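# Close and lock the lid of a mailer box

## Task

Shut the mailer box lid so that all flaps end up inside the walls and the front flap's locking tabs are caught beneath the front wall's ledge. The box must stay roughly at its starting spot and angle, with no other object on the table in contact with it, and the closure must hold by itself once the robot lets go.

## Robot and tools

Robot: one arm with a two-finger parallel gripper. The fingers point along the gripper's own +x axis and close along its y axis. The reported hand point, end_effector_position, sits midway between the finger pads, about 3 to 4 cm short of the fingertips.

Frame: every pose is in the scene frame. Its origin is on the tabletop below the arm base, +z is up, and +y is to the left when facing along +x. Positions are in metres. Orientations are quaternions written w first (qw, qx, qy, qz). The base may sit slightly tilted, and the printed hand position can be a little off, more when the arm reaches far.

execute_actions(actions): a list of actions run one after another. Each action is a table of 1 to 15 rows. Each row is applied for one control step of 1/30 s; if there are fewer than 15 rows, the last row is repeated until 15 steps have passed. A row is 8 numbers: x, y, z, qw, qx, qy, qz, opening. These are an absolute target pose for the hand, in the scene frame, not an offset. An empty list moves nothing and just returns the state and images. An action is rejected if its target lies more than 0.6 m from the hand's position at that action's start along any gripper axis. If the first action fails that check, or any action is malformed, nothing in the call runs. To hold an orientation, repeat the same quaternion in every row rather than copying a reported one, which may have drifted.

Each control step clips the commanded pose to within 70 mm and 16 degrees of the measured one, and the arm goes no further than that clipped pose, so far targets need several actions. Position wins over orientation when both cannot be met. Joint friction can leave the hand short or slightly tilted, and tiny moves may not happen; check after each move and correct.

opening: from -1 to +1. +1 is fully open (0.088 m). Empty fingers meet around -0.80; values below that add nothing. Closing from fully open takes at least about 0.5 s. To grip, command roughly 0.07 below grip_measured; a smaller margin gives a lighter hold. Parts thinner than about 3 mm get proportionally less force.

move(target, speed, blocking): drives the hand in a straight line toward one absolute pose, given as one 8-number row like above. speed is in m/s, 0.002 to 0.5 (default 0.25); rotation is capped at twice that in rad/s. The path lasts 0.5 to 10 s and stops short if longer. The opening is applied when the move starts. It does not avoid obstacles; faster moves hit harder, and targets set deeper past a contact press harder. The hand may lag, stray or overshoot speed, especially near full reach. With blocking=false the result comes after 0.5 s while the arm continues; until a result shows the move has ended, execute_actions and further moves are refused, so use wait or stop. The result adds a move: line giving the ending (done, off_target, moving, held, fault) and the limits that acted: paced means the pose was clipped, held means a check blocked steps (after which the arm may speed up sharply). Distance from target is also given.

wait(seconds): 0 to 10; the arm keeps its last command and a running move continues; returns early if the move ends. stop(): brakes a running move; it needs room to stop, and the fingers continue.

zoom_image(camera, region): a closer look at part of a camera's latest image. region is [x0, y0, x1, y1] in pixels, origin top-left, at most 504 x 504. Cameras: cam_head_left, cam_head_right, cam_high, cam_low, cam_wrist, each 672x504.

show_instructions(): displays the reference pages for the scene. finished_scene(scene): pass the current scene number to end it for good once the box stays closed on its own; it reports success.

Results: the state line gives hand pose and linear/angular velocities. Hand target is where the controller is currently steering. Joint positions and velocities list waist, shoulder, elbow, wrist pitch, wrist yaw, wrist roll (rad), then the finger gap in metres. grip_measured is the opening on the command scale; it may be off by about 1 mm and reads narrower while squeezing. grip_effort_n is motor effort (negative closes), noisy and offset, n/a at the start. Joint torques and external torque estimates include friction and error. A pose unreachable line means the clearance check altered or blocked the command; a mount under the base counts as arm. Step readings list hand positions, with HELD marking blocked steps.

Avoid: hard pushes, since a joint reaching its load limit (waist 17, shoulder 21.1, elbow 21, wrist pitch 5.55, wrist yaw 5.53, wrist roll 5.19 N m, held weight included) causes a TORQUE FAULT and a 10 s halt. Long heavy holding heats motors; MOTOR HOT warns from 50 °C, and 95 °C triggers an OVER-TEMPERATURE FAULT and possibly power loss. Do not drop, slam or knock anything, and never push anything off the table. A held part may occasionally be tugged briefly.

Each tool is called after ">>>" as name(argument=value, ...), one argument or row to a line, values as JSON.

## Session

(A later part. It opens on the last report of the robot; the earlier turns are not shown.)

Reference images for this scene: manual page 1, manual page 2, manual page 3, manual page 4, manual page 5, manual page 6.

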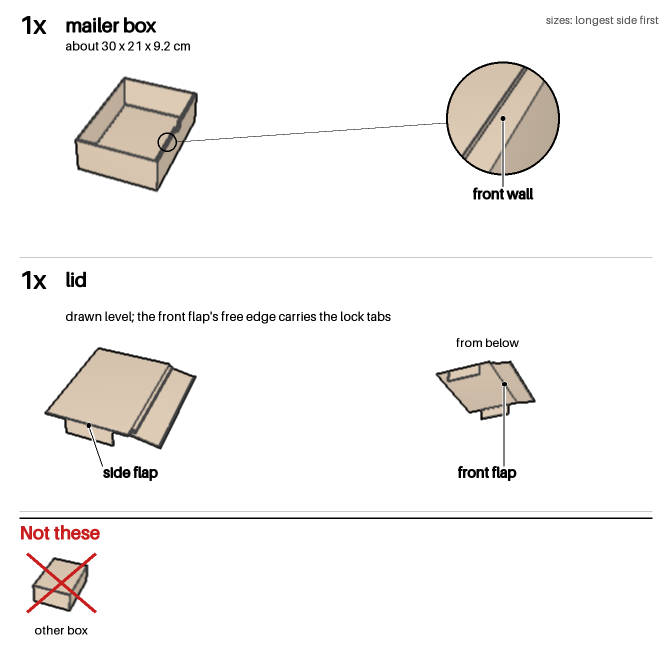

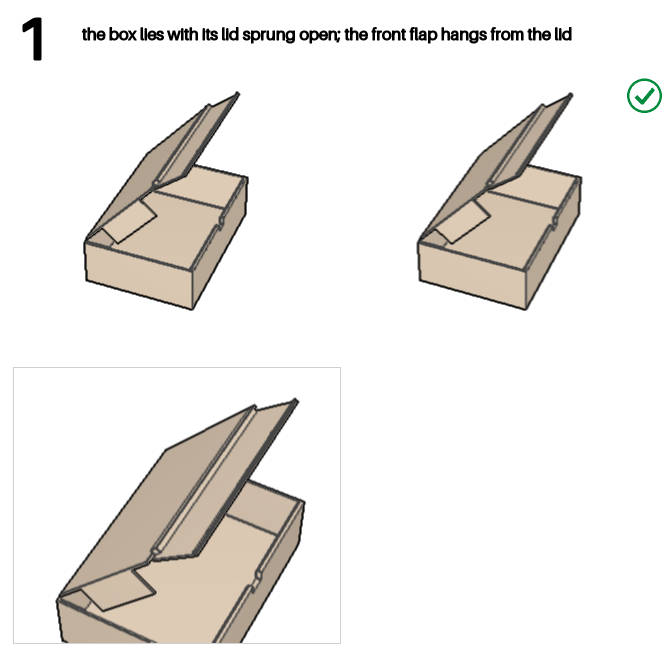

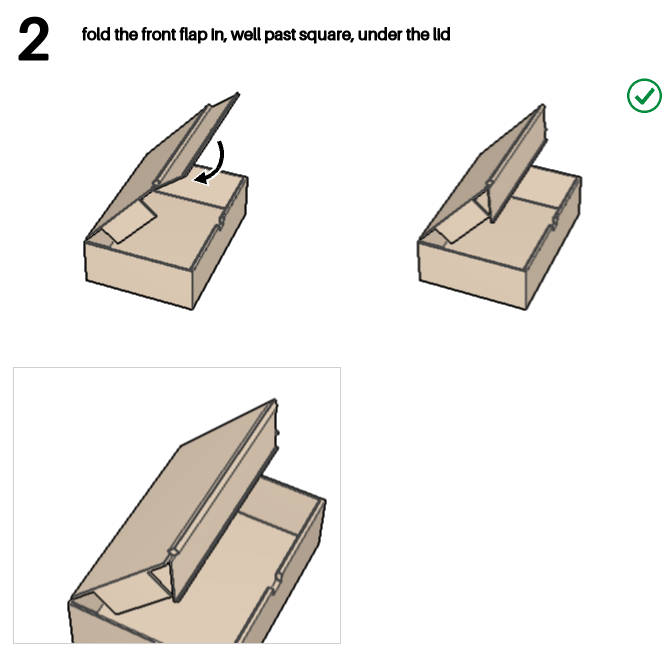

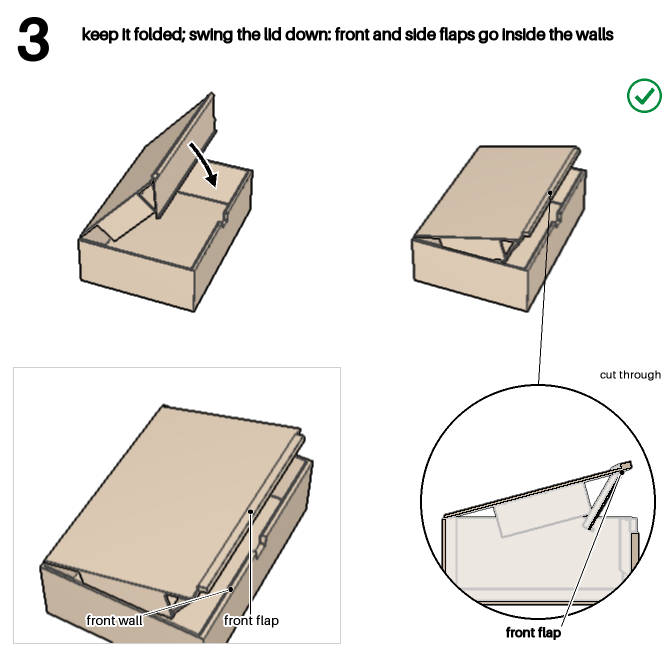

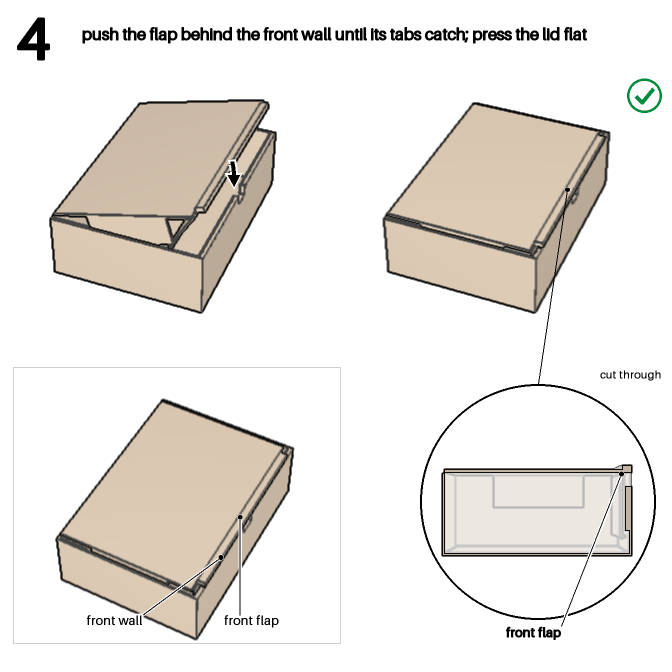

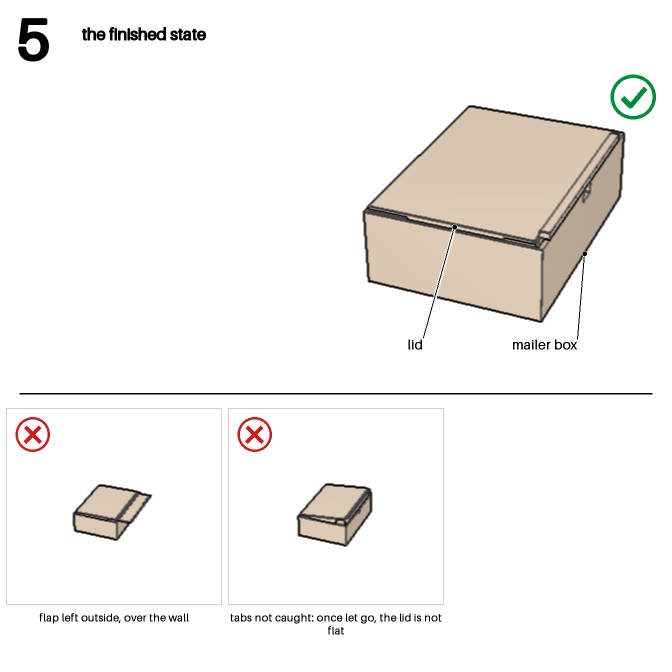

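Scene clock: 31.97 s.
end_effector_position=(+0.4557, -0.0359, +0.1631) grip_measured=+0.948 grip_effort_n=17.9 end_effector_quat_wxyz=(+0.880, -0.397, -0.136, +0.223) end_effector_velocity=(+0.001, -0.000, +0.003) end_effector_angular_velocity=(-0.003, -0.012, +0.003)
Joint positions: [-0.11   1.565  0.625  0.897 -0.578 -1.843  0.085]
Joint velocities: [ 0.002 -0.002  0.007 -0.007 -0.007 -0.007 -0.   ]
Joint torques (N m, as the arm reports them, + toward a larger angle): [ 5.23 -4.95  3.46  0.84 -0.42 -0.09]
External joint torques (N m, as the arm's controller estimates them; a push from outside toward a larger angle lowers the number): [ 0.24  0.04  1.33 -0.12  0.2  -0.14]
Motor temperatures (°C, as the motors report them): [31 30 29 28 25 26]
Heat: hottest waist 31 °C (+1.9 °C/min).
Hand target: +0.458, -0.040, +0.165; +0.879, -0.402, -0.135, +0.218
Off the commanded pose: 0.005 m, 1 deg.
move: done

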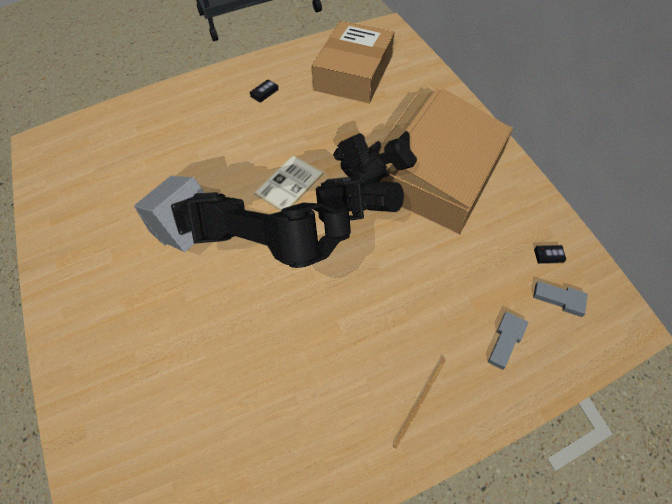

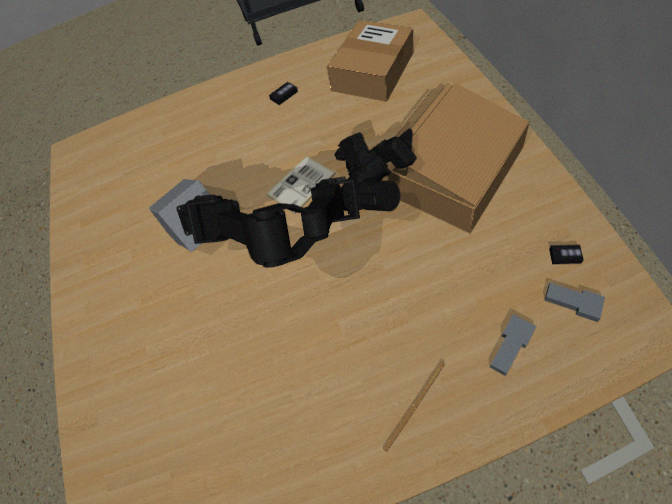

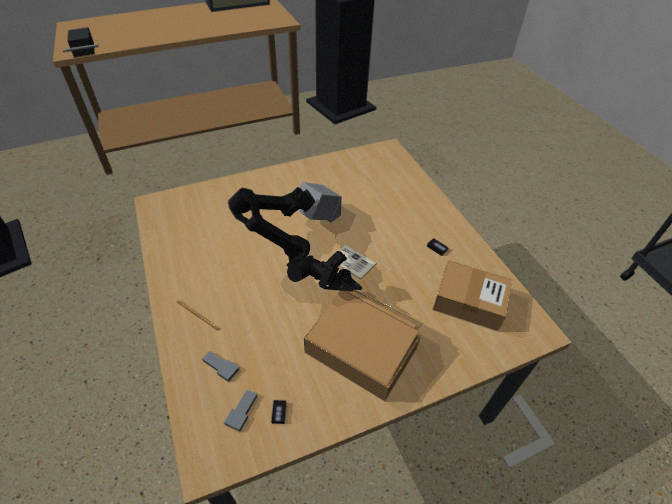

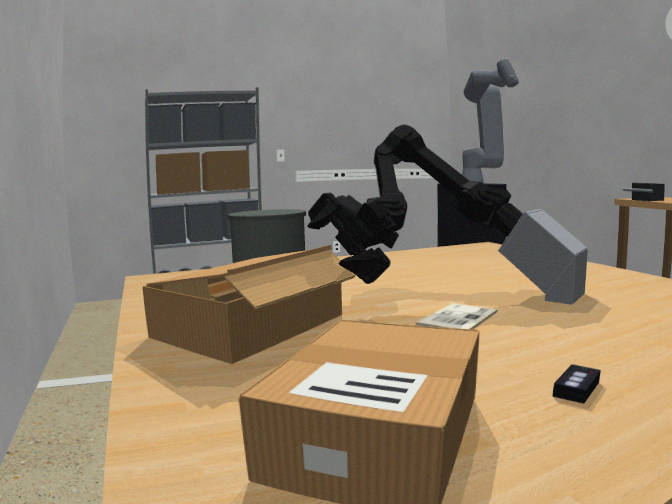

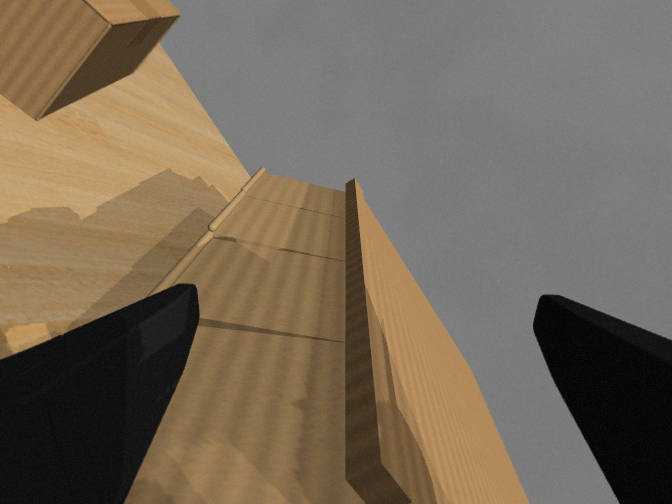

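>>> move(
  target=[0.471,-0.061,0.188,0.88,-0.403,-0.135,0.218,0.95],
  speed=0.015,
)

>>> zoom_image(
  camera="cam_low",
  region=[140,160,440,380],
)

Scene clock: 38.30 s.
end_effector_position=(+0.4689, -0.0567, +0.1858) grip_measured=+0.948 grip_effort_n=17.4 end_effector_quat_wxyz=(+0.879, -0.398, -0.136, +0.223) end_effector_velocity=(-0.003, +0.003, -0.002) end_effector_angular_velocity=(-0.000, +0.007, +0.018)
Joint positions: [-0.09   1.475  0.702  0.731 -0.558 -1.843  0.085]
Joint velocities: [-0.002 -0.002 -0.002 -0.022 -0.007 -0.007 -0.   ]
Joint torques (N m, as the arm reports them, + toward a larger angle): [ 5.14 -5.04  3.96  0.85 -0.42 -0.06]
External joint torques (N m, as the arm's controller estimates them; a push from outside toward a larger angle lowers the number): [ 0.23  0.03  1.27 -0.09  0.2  -0.11]
Motor temperatures (°C, as the motors report them): [31 31 29 28 25 26]
Heat: hottest waist 31 °C (+1.6 °C/min).
Hand target: +0.471, -0.061, +0.188; +0.879, -0.403, -0.135, +0.218
Off the commanded pose: 0.005 m, 1 deg.
move: done

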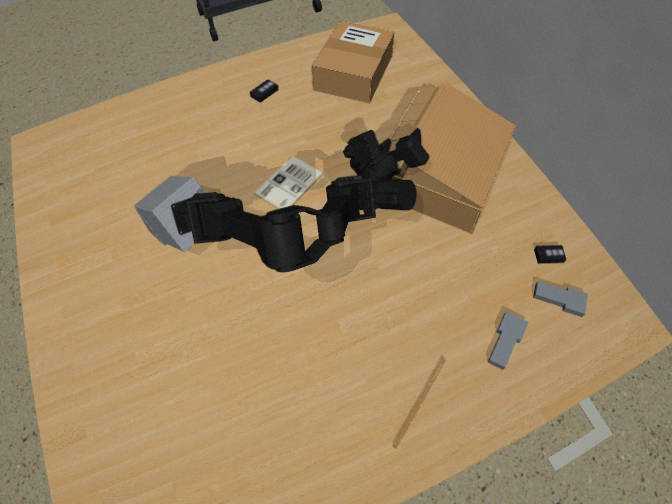

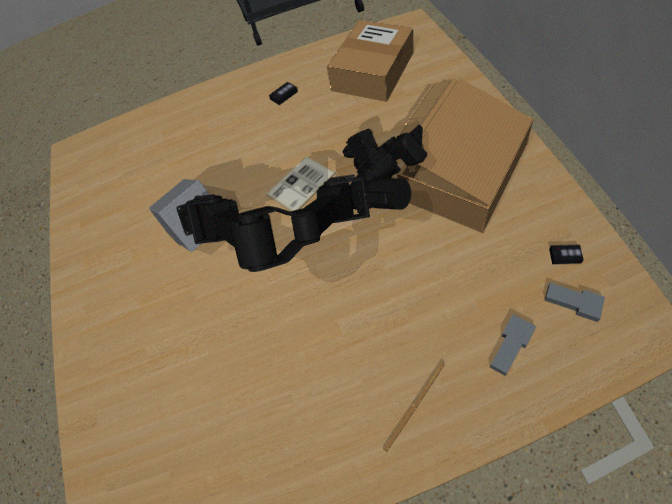

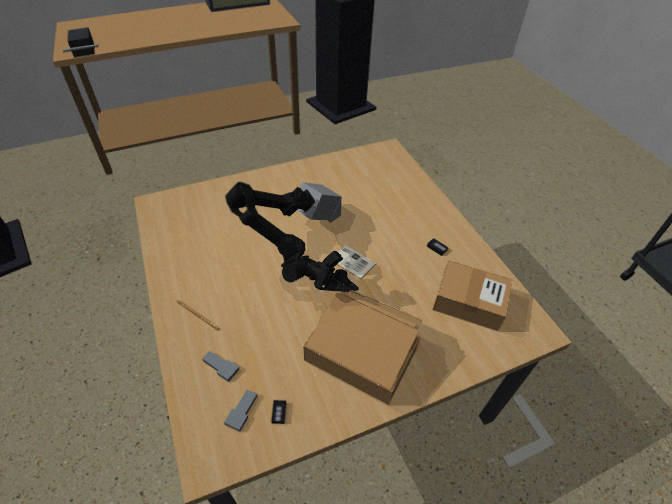

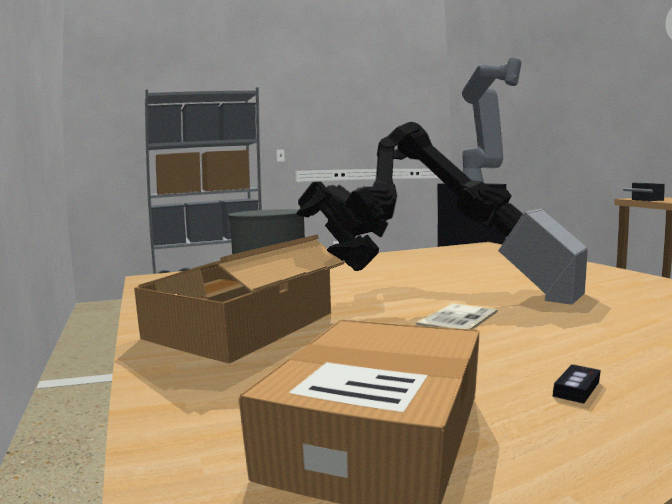

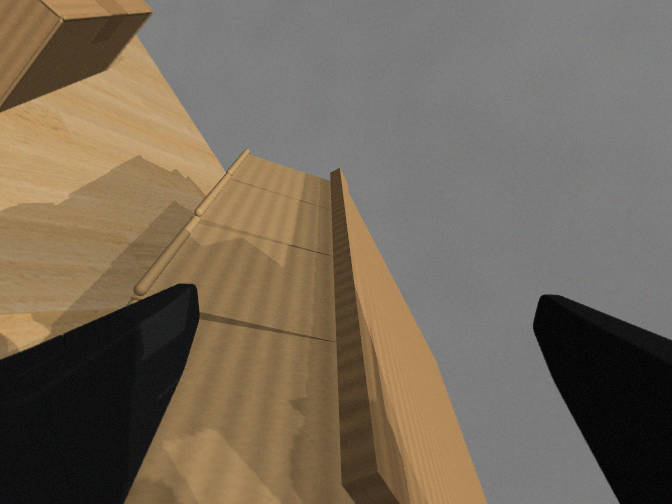

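Region (140, 160, 440, 380) of cam_low's 672x504 image, scaled by 1.680, with more detail than that image has; it fills the top 370 rows of this view, and the rest is white.

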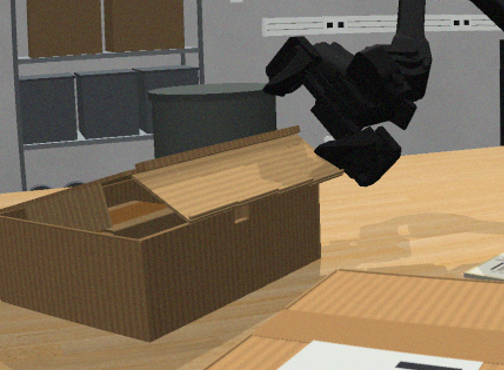

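>>> move(
  target=[0.484,-0.077,0.226,0.918,-0.309,-0.114,0.24,0.95],
  speed=0.04,
)

>>> move(
  target=[0.504,-0.103,0.263,0.944,-0.202,-0.088,0.26,0.95],
  speed=0.04,
)

Scene clock: 52.77 s.
end_effector_position=(+0.4822, -0.0723, +0.2235) grip_measured=+0.948 grip_effort_n=17.4 end_effector_quat_wxyz=(+0.913, -0.307, -0.115, +0.245) end_effector_velocity=(+0.000, -0.002, -0.001) end_effector_angular_velocity=(+0.003, +0.013, -0.003)
Joint positions: [-0.023  1.388  0.81   0.519 -0.5   -1.646  0.085]
Joint velocities: [-0.002 -0.002  0.002 -0.007  0.007  0.007 -0.   ]
Joint torques (N m, as the arm reports them, + toward a larger angle): [ 5.04 -4.97  5.07  0.84 -0.44  0.19]
External joint torques (N m, as the arm's controller estimates them; a push from outside toward a larger angle lowers the number): [ 0.2   0.12  1.52 -0.16  0.18  0.14]
Motor temperatures (°C, as the motors report them): [32 32 29 28 25 26]
Heat: hottest waist 32 °C (+2.3 °C/min).
Hand target: +0.484, -0.077, +0.226; +0.914, -0.308, -0.114, +0.239
Off the commanded pose: 0.006 m, 1 deg.
move: done

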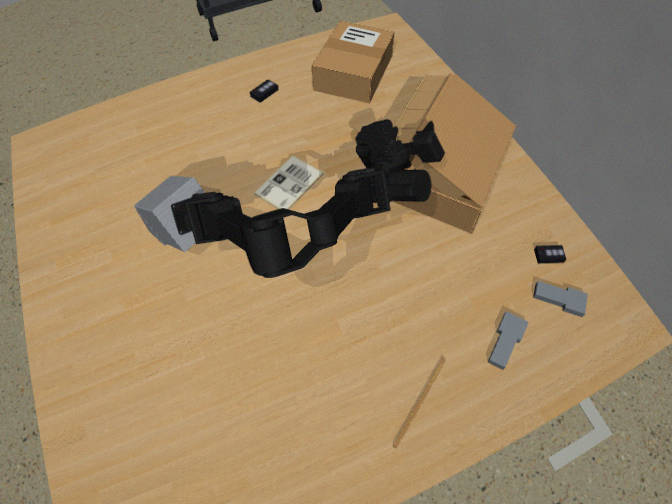

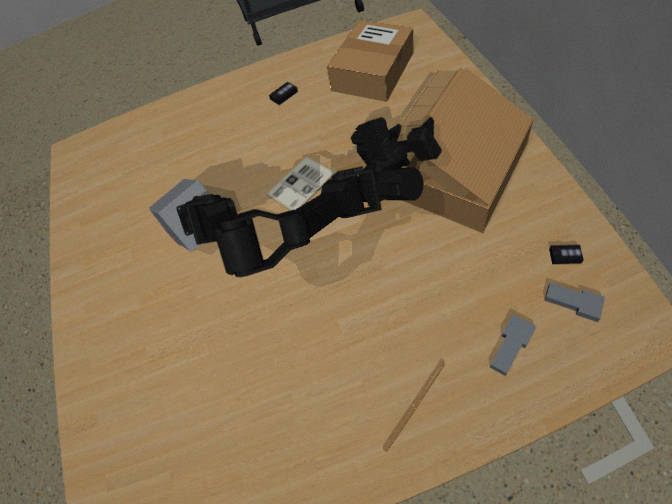

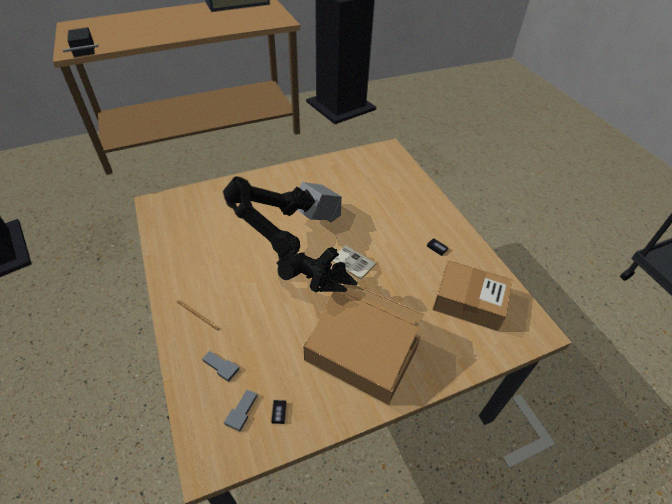

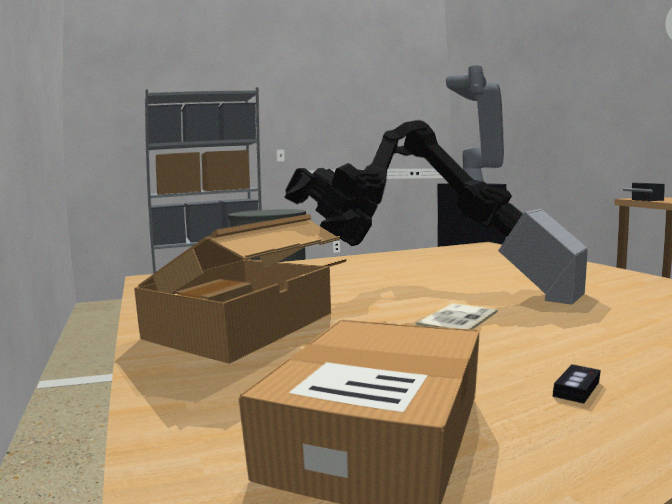

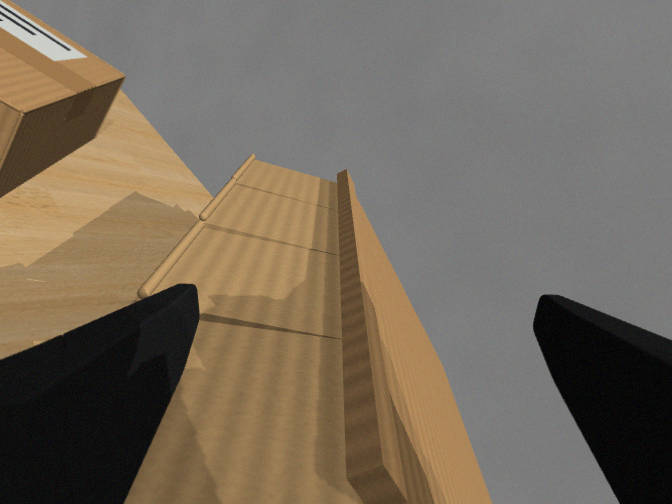

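Scene clock: 55.90 s.
end_effector_position=(+0.5031, -0.0988, +0.2604) grip_measured=+0.948 grip_effort_n=17.4 end_effector_quat_wxyz=(+0.939, -0.201, -0.089, +0.264) end_effector_velocity=(+0.000, -0.000, +0.000) end_effector_angular_velocity=(+0.004, +0.009, -0.000)
Joint positions: [ 0.02   1.355  0.992  0.29  -0.466 -1.423  0.085]
Joint velocities: [ 0.002 -0.002  0.002 -0.007  0.007  0.007 -0.   ]
Joint torques (N m, as the arm reports them, + toward a larger angle): [ 5.26 -5.07  5.5   0.76 -0.46  0.18]
External joint torques (N m, as the arm's controller estimates them; a push from outside toward a larger angle lowers the number): [ 0.29  0.1   1.51 -0.21  0.16  0.15]
Motor temperatures (°C, as the motors report them): [32 32 29 28 25 26]
Heat: hottest waist 32 °C (+2.1 °C/min).
Hand target: +0.504, -0.103, +0.263; +0.941, -0.201, -0.088, +0.259
Off the commanded pose: 0.005 m, 1 deg.
move: done

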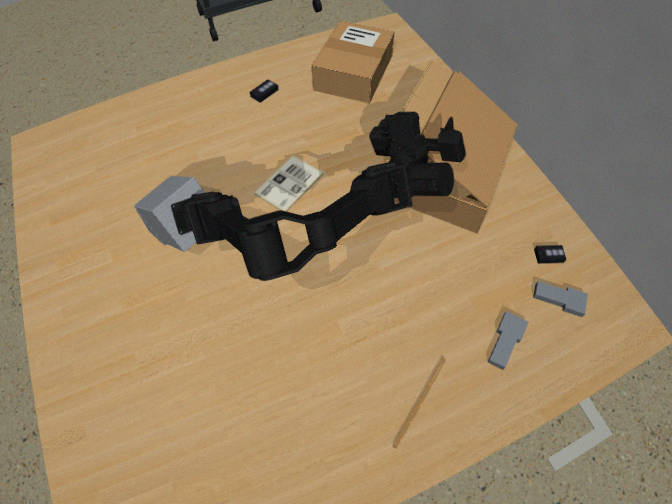

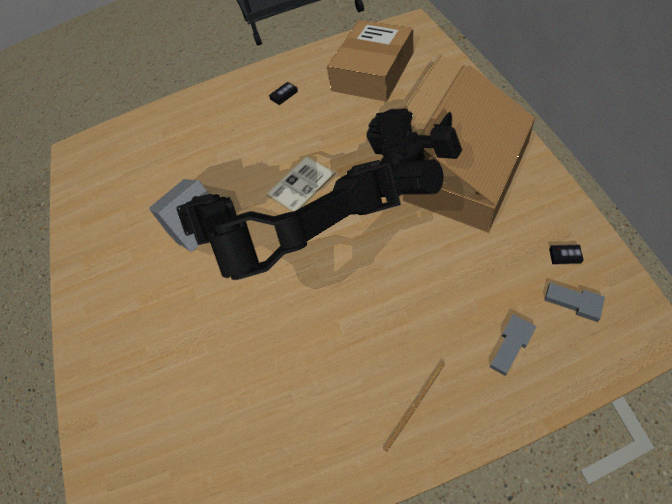

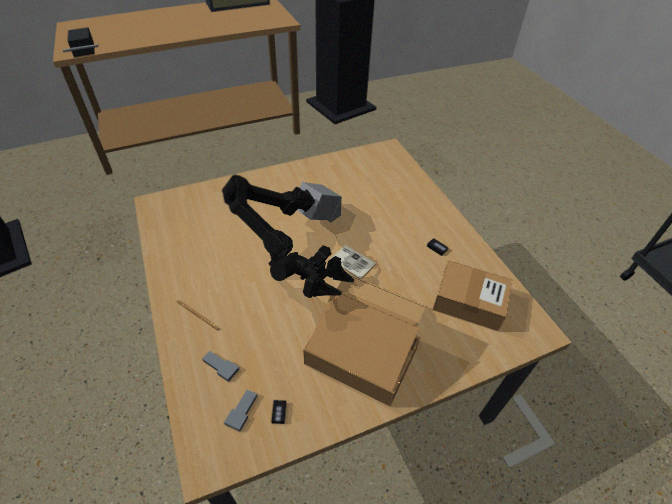

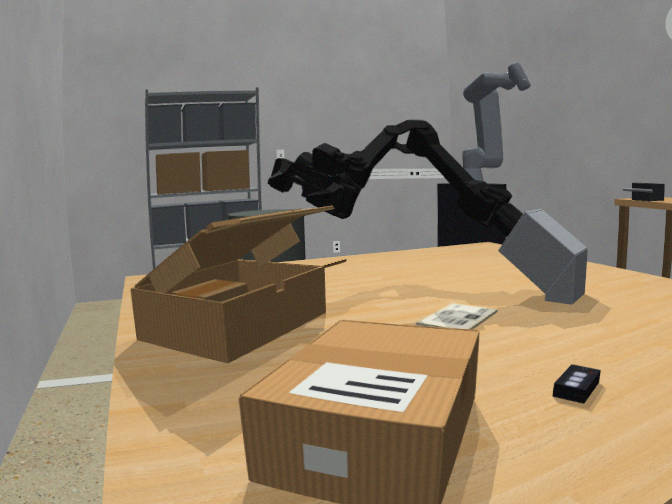

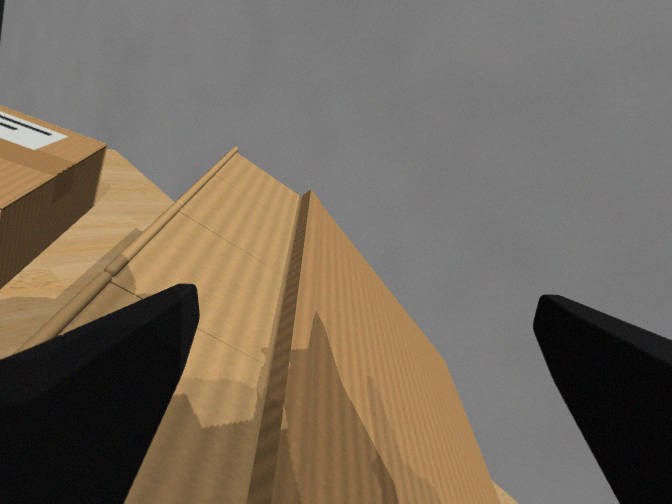

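>>> move(
  target=[0.44,-0.15,0.27,0.944,-0.15,0.0,0.26,0.95],
  speed=0.1,
)

>>> move(
  target=[0.46,-0.12,0.18,0.864,-0.127,0.403,0.273,-0.8],
)

>>> move(
  target=[0.495,-0.09,0.16,0.864,-0.127,0.403,0.273,-0.8],
  speed=0.1,
)

Scene clock: 86.40 s.
end_effector_position=(+0.4425, -0.1504, +0.2730) grip_measured=+0.948 grip_effort_n=17.4 end_effector_quat_wxyz=(+0.953, -0.153, -0.006, +0.262) end_effector_velocity=(-0.005, +0.002, +0.003) end_effector_angular_velocity=(+0.022, -0.009, +0.024)
Joint positions: [-0.03   1.039  0.934 -0.015 -0.388 -1.308  0.085]
Joint velocities: [-0.007 -0.012 -0.002 -0.022 -0.037  0.007  0.   ]
Joint torques (N m, as the arm reports them, + toward a larger angle): [ 3.1  -4.21  4.1   0.76 -0.45  0.19]
External joint torques (N m, as the arm's controller estimates them; a push from outside toward a larger angle lowers the number): [-0.03  0.01 -0.26 -0.18  0.19  0.16]
Motor temperatures (°C, as the motors report them): [33 33 30 28 25 26]
Heat: hottest waist 33 °C (+2.0 °C/min).
Hand target: +0.440, -0.150, +0.270; +0.953, -0.151, -0.000, +0.262
Off the commanded pose: 0.004 m, 1 deg.
move: done

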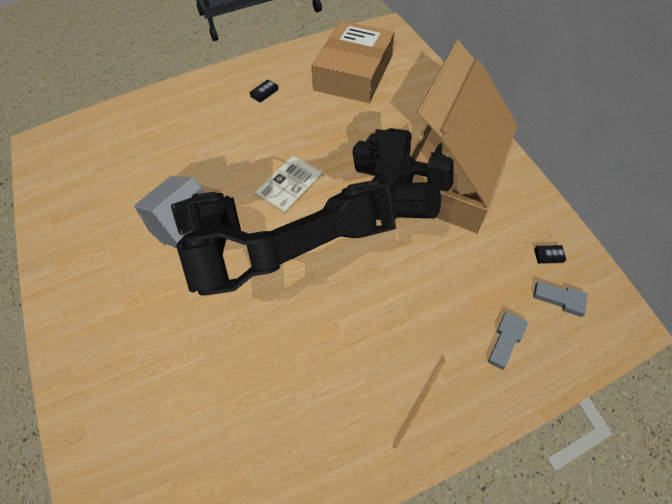

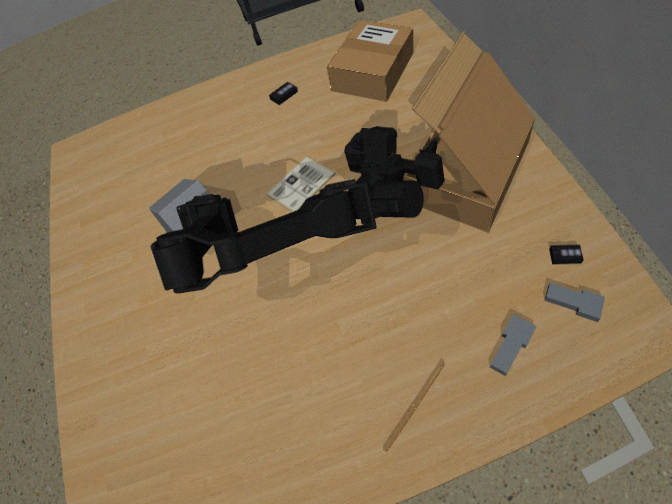

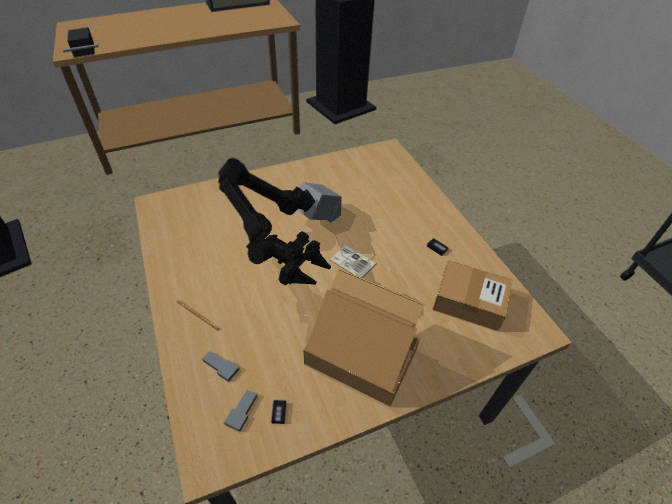

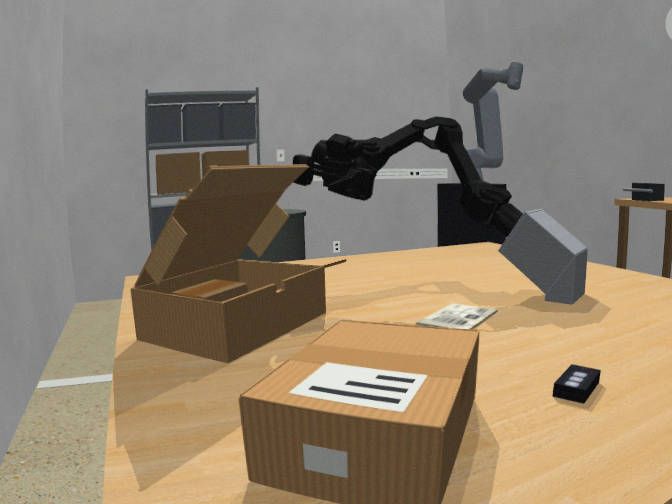

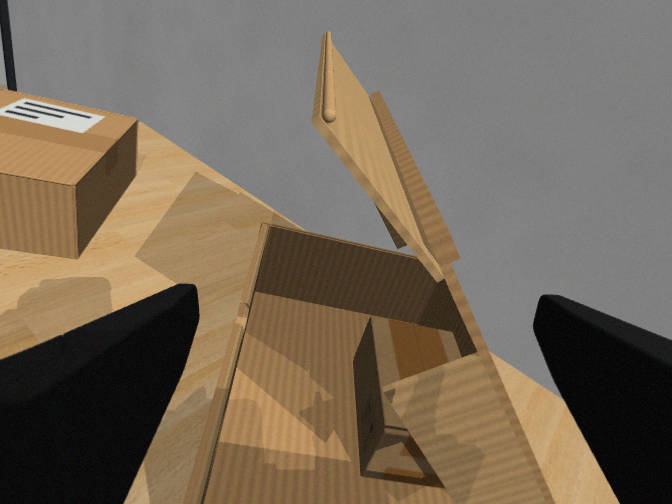

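Scene clock: 88.60 s.
end_effector_position=(+0.4587, -0.1214, +0.1816) grip_measured=-0.797 grip_effort_n=-11.4 end_effector_quat_wxyz=(+0.866, -0.127, +0.399, +0.274) end_effector_velocity=(+0.002, -0.000, +0.000) end_effector_angular_velocity=(+0.009, +0.003, -0.002)
Joint positions: [ 0.15   1.373  1.244 -0.488  0.419 -0.974  0.   ]
Joint velocities: [-0.002  0.007  0.012 -0.007 -0.007  0.007  0.   ]
Joint torques (N m, as the arm reports them, + toward a larger angle): [ 5.14 -2.94  5.49  0.55 -0.22  0.21]
External joint torques (N m, as the arm's controller estimates them; a push from outside toward a larger angle lowers the number): [ 0.24  1.46  1.55 -0.13  0.2   0.21]
Motor temperatures (°C, as the motors report them): [33 33 30 28 25 26]
Heat: hottest waist 33 °C (+2.0 °C/min).
Hand target: +0.460, -0.120, +0.180; +0.864, -0.127, +0.403, +0.274
Off the commanded pose: 0.003 m, 1 deg.
move: done

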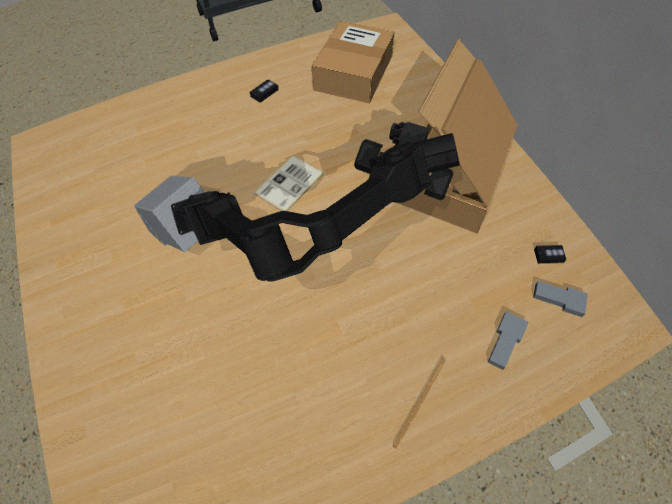

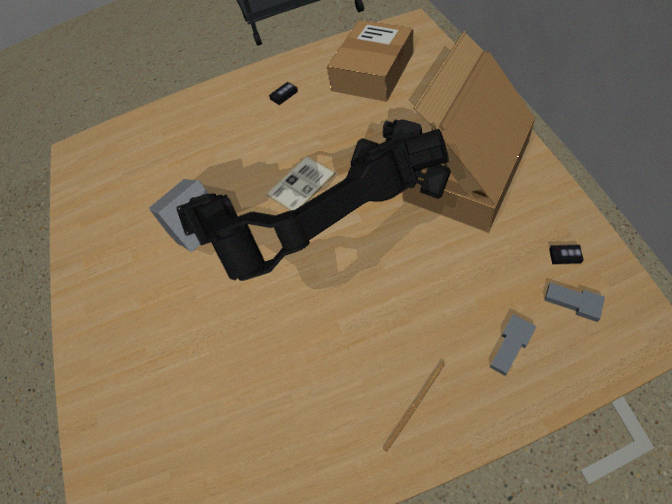

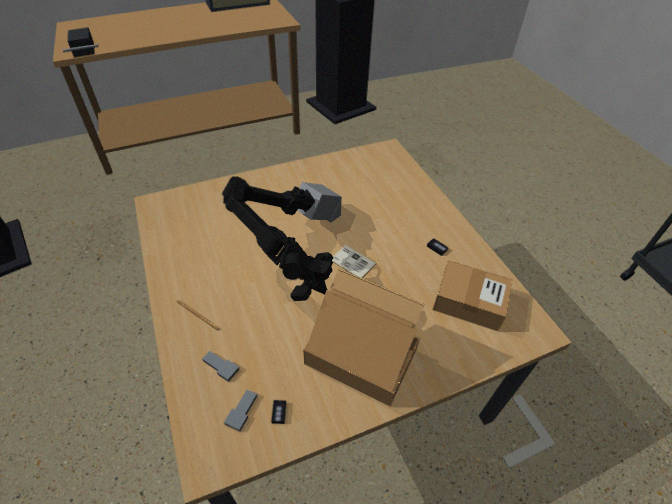

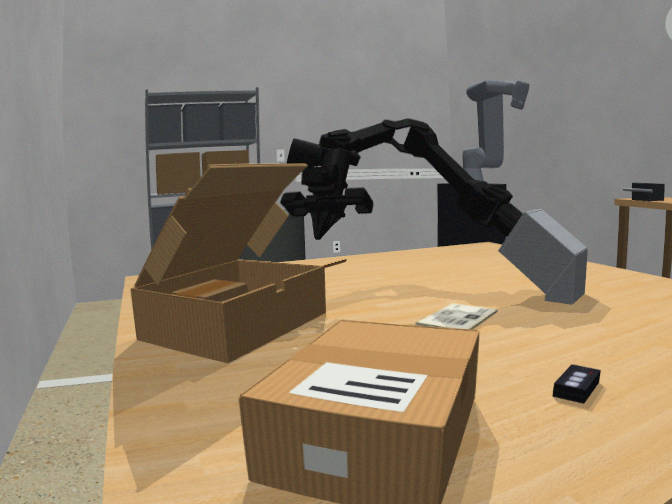

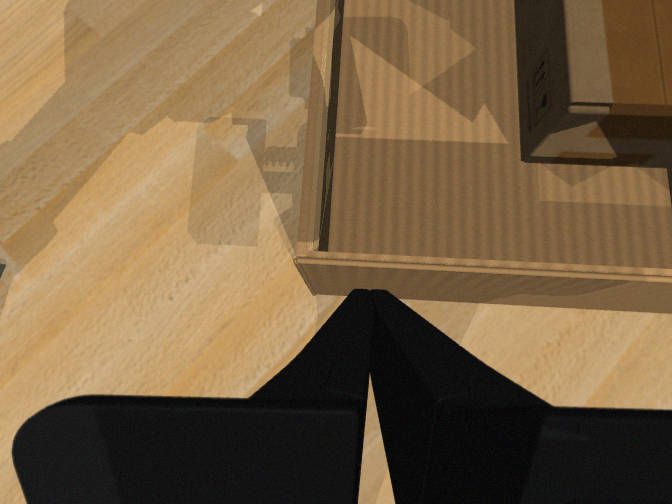

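Scene clock: 89.63 s.
end_effector_position=(+0.4929, -0.0914, +0.1616) grip_measured=-0.797 grip_effort_n=-11.4 end_effector_quat_wxyz=(+0.865, -0.127, +0.401, +0.275) end_effector_velocity=(-0.000, +0.003, +0.000) end_effector_angular_velocity=(+0.021, -0.000, +0.007)
Joint positions: [ 0.152  1.541  1.309 -0.391  0.423 -0.969  0.   ]
Joint velocities: [-0.002  0.002  0.002 -0.007 -0.022  0.007  0.   ]
Joint torques (N m, as the arm reports them, + toward a larger angle): [ 6.37 -3.3   5.47  0.93 -0.23  0.14]
External joint torques (N m, as the arm's controller estimates them; a push from outside toward a larger angle lowers the number): [0.37 1.85 1.55 0.24 0.2  0.14]
Motor temperatures (°C, as the motors report them): [33 33 30 28 25 26]
Heat: hottest waist 33 °C (+2.0 °C/min).
Hand target: +0.495, -0.090, +0.160; +0.864, -0.127, +0.403, +0.273
Off the commanded pose: 0.003 m, 0 deg.
move: done

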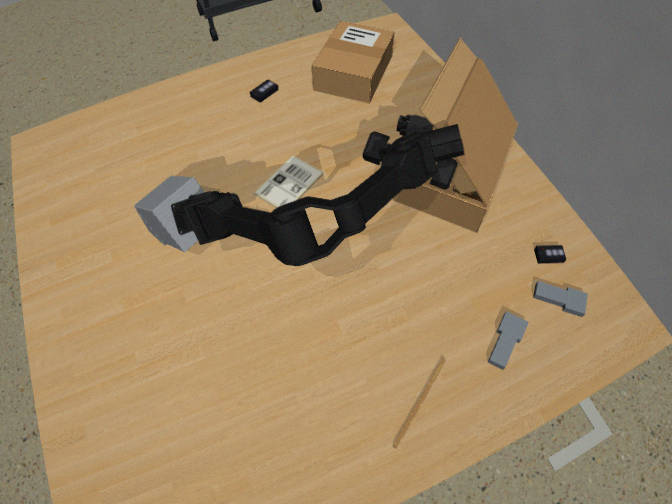

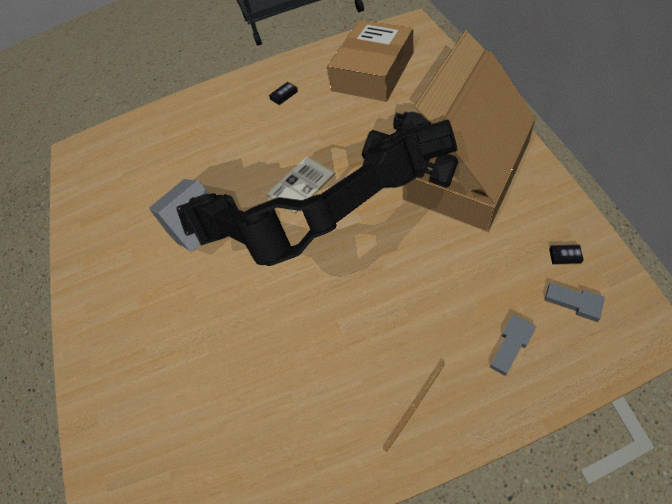

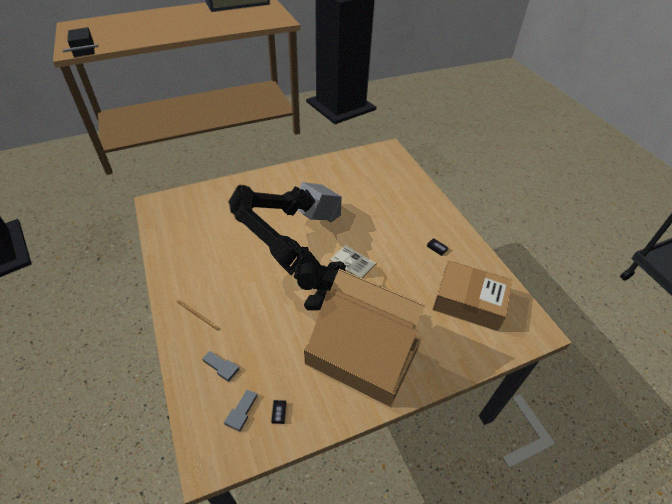

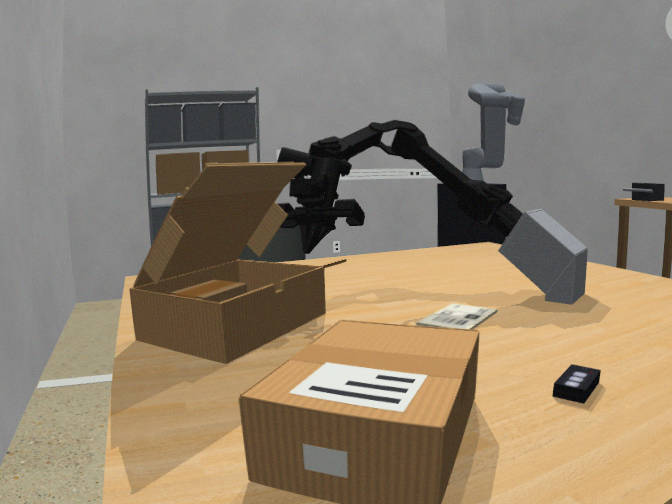

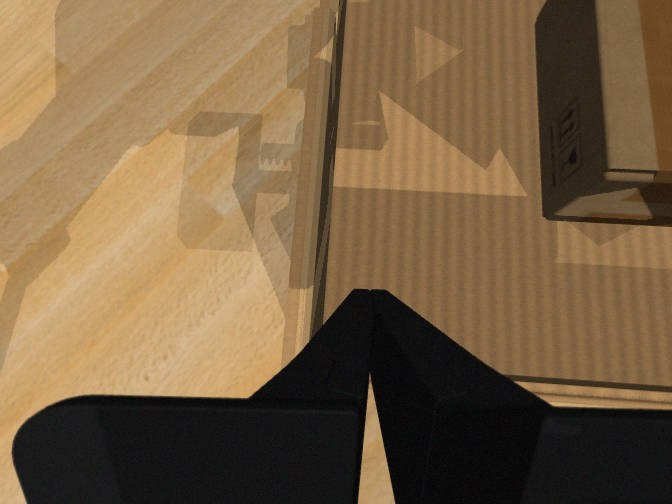

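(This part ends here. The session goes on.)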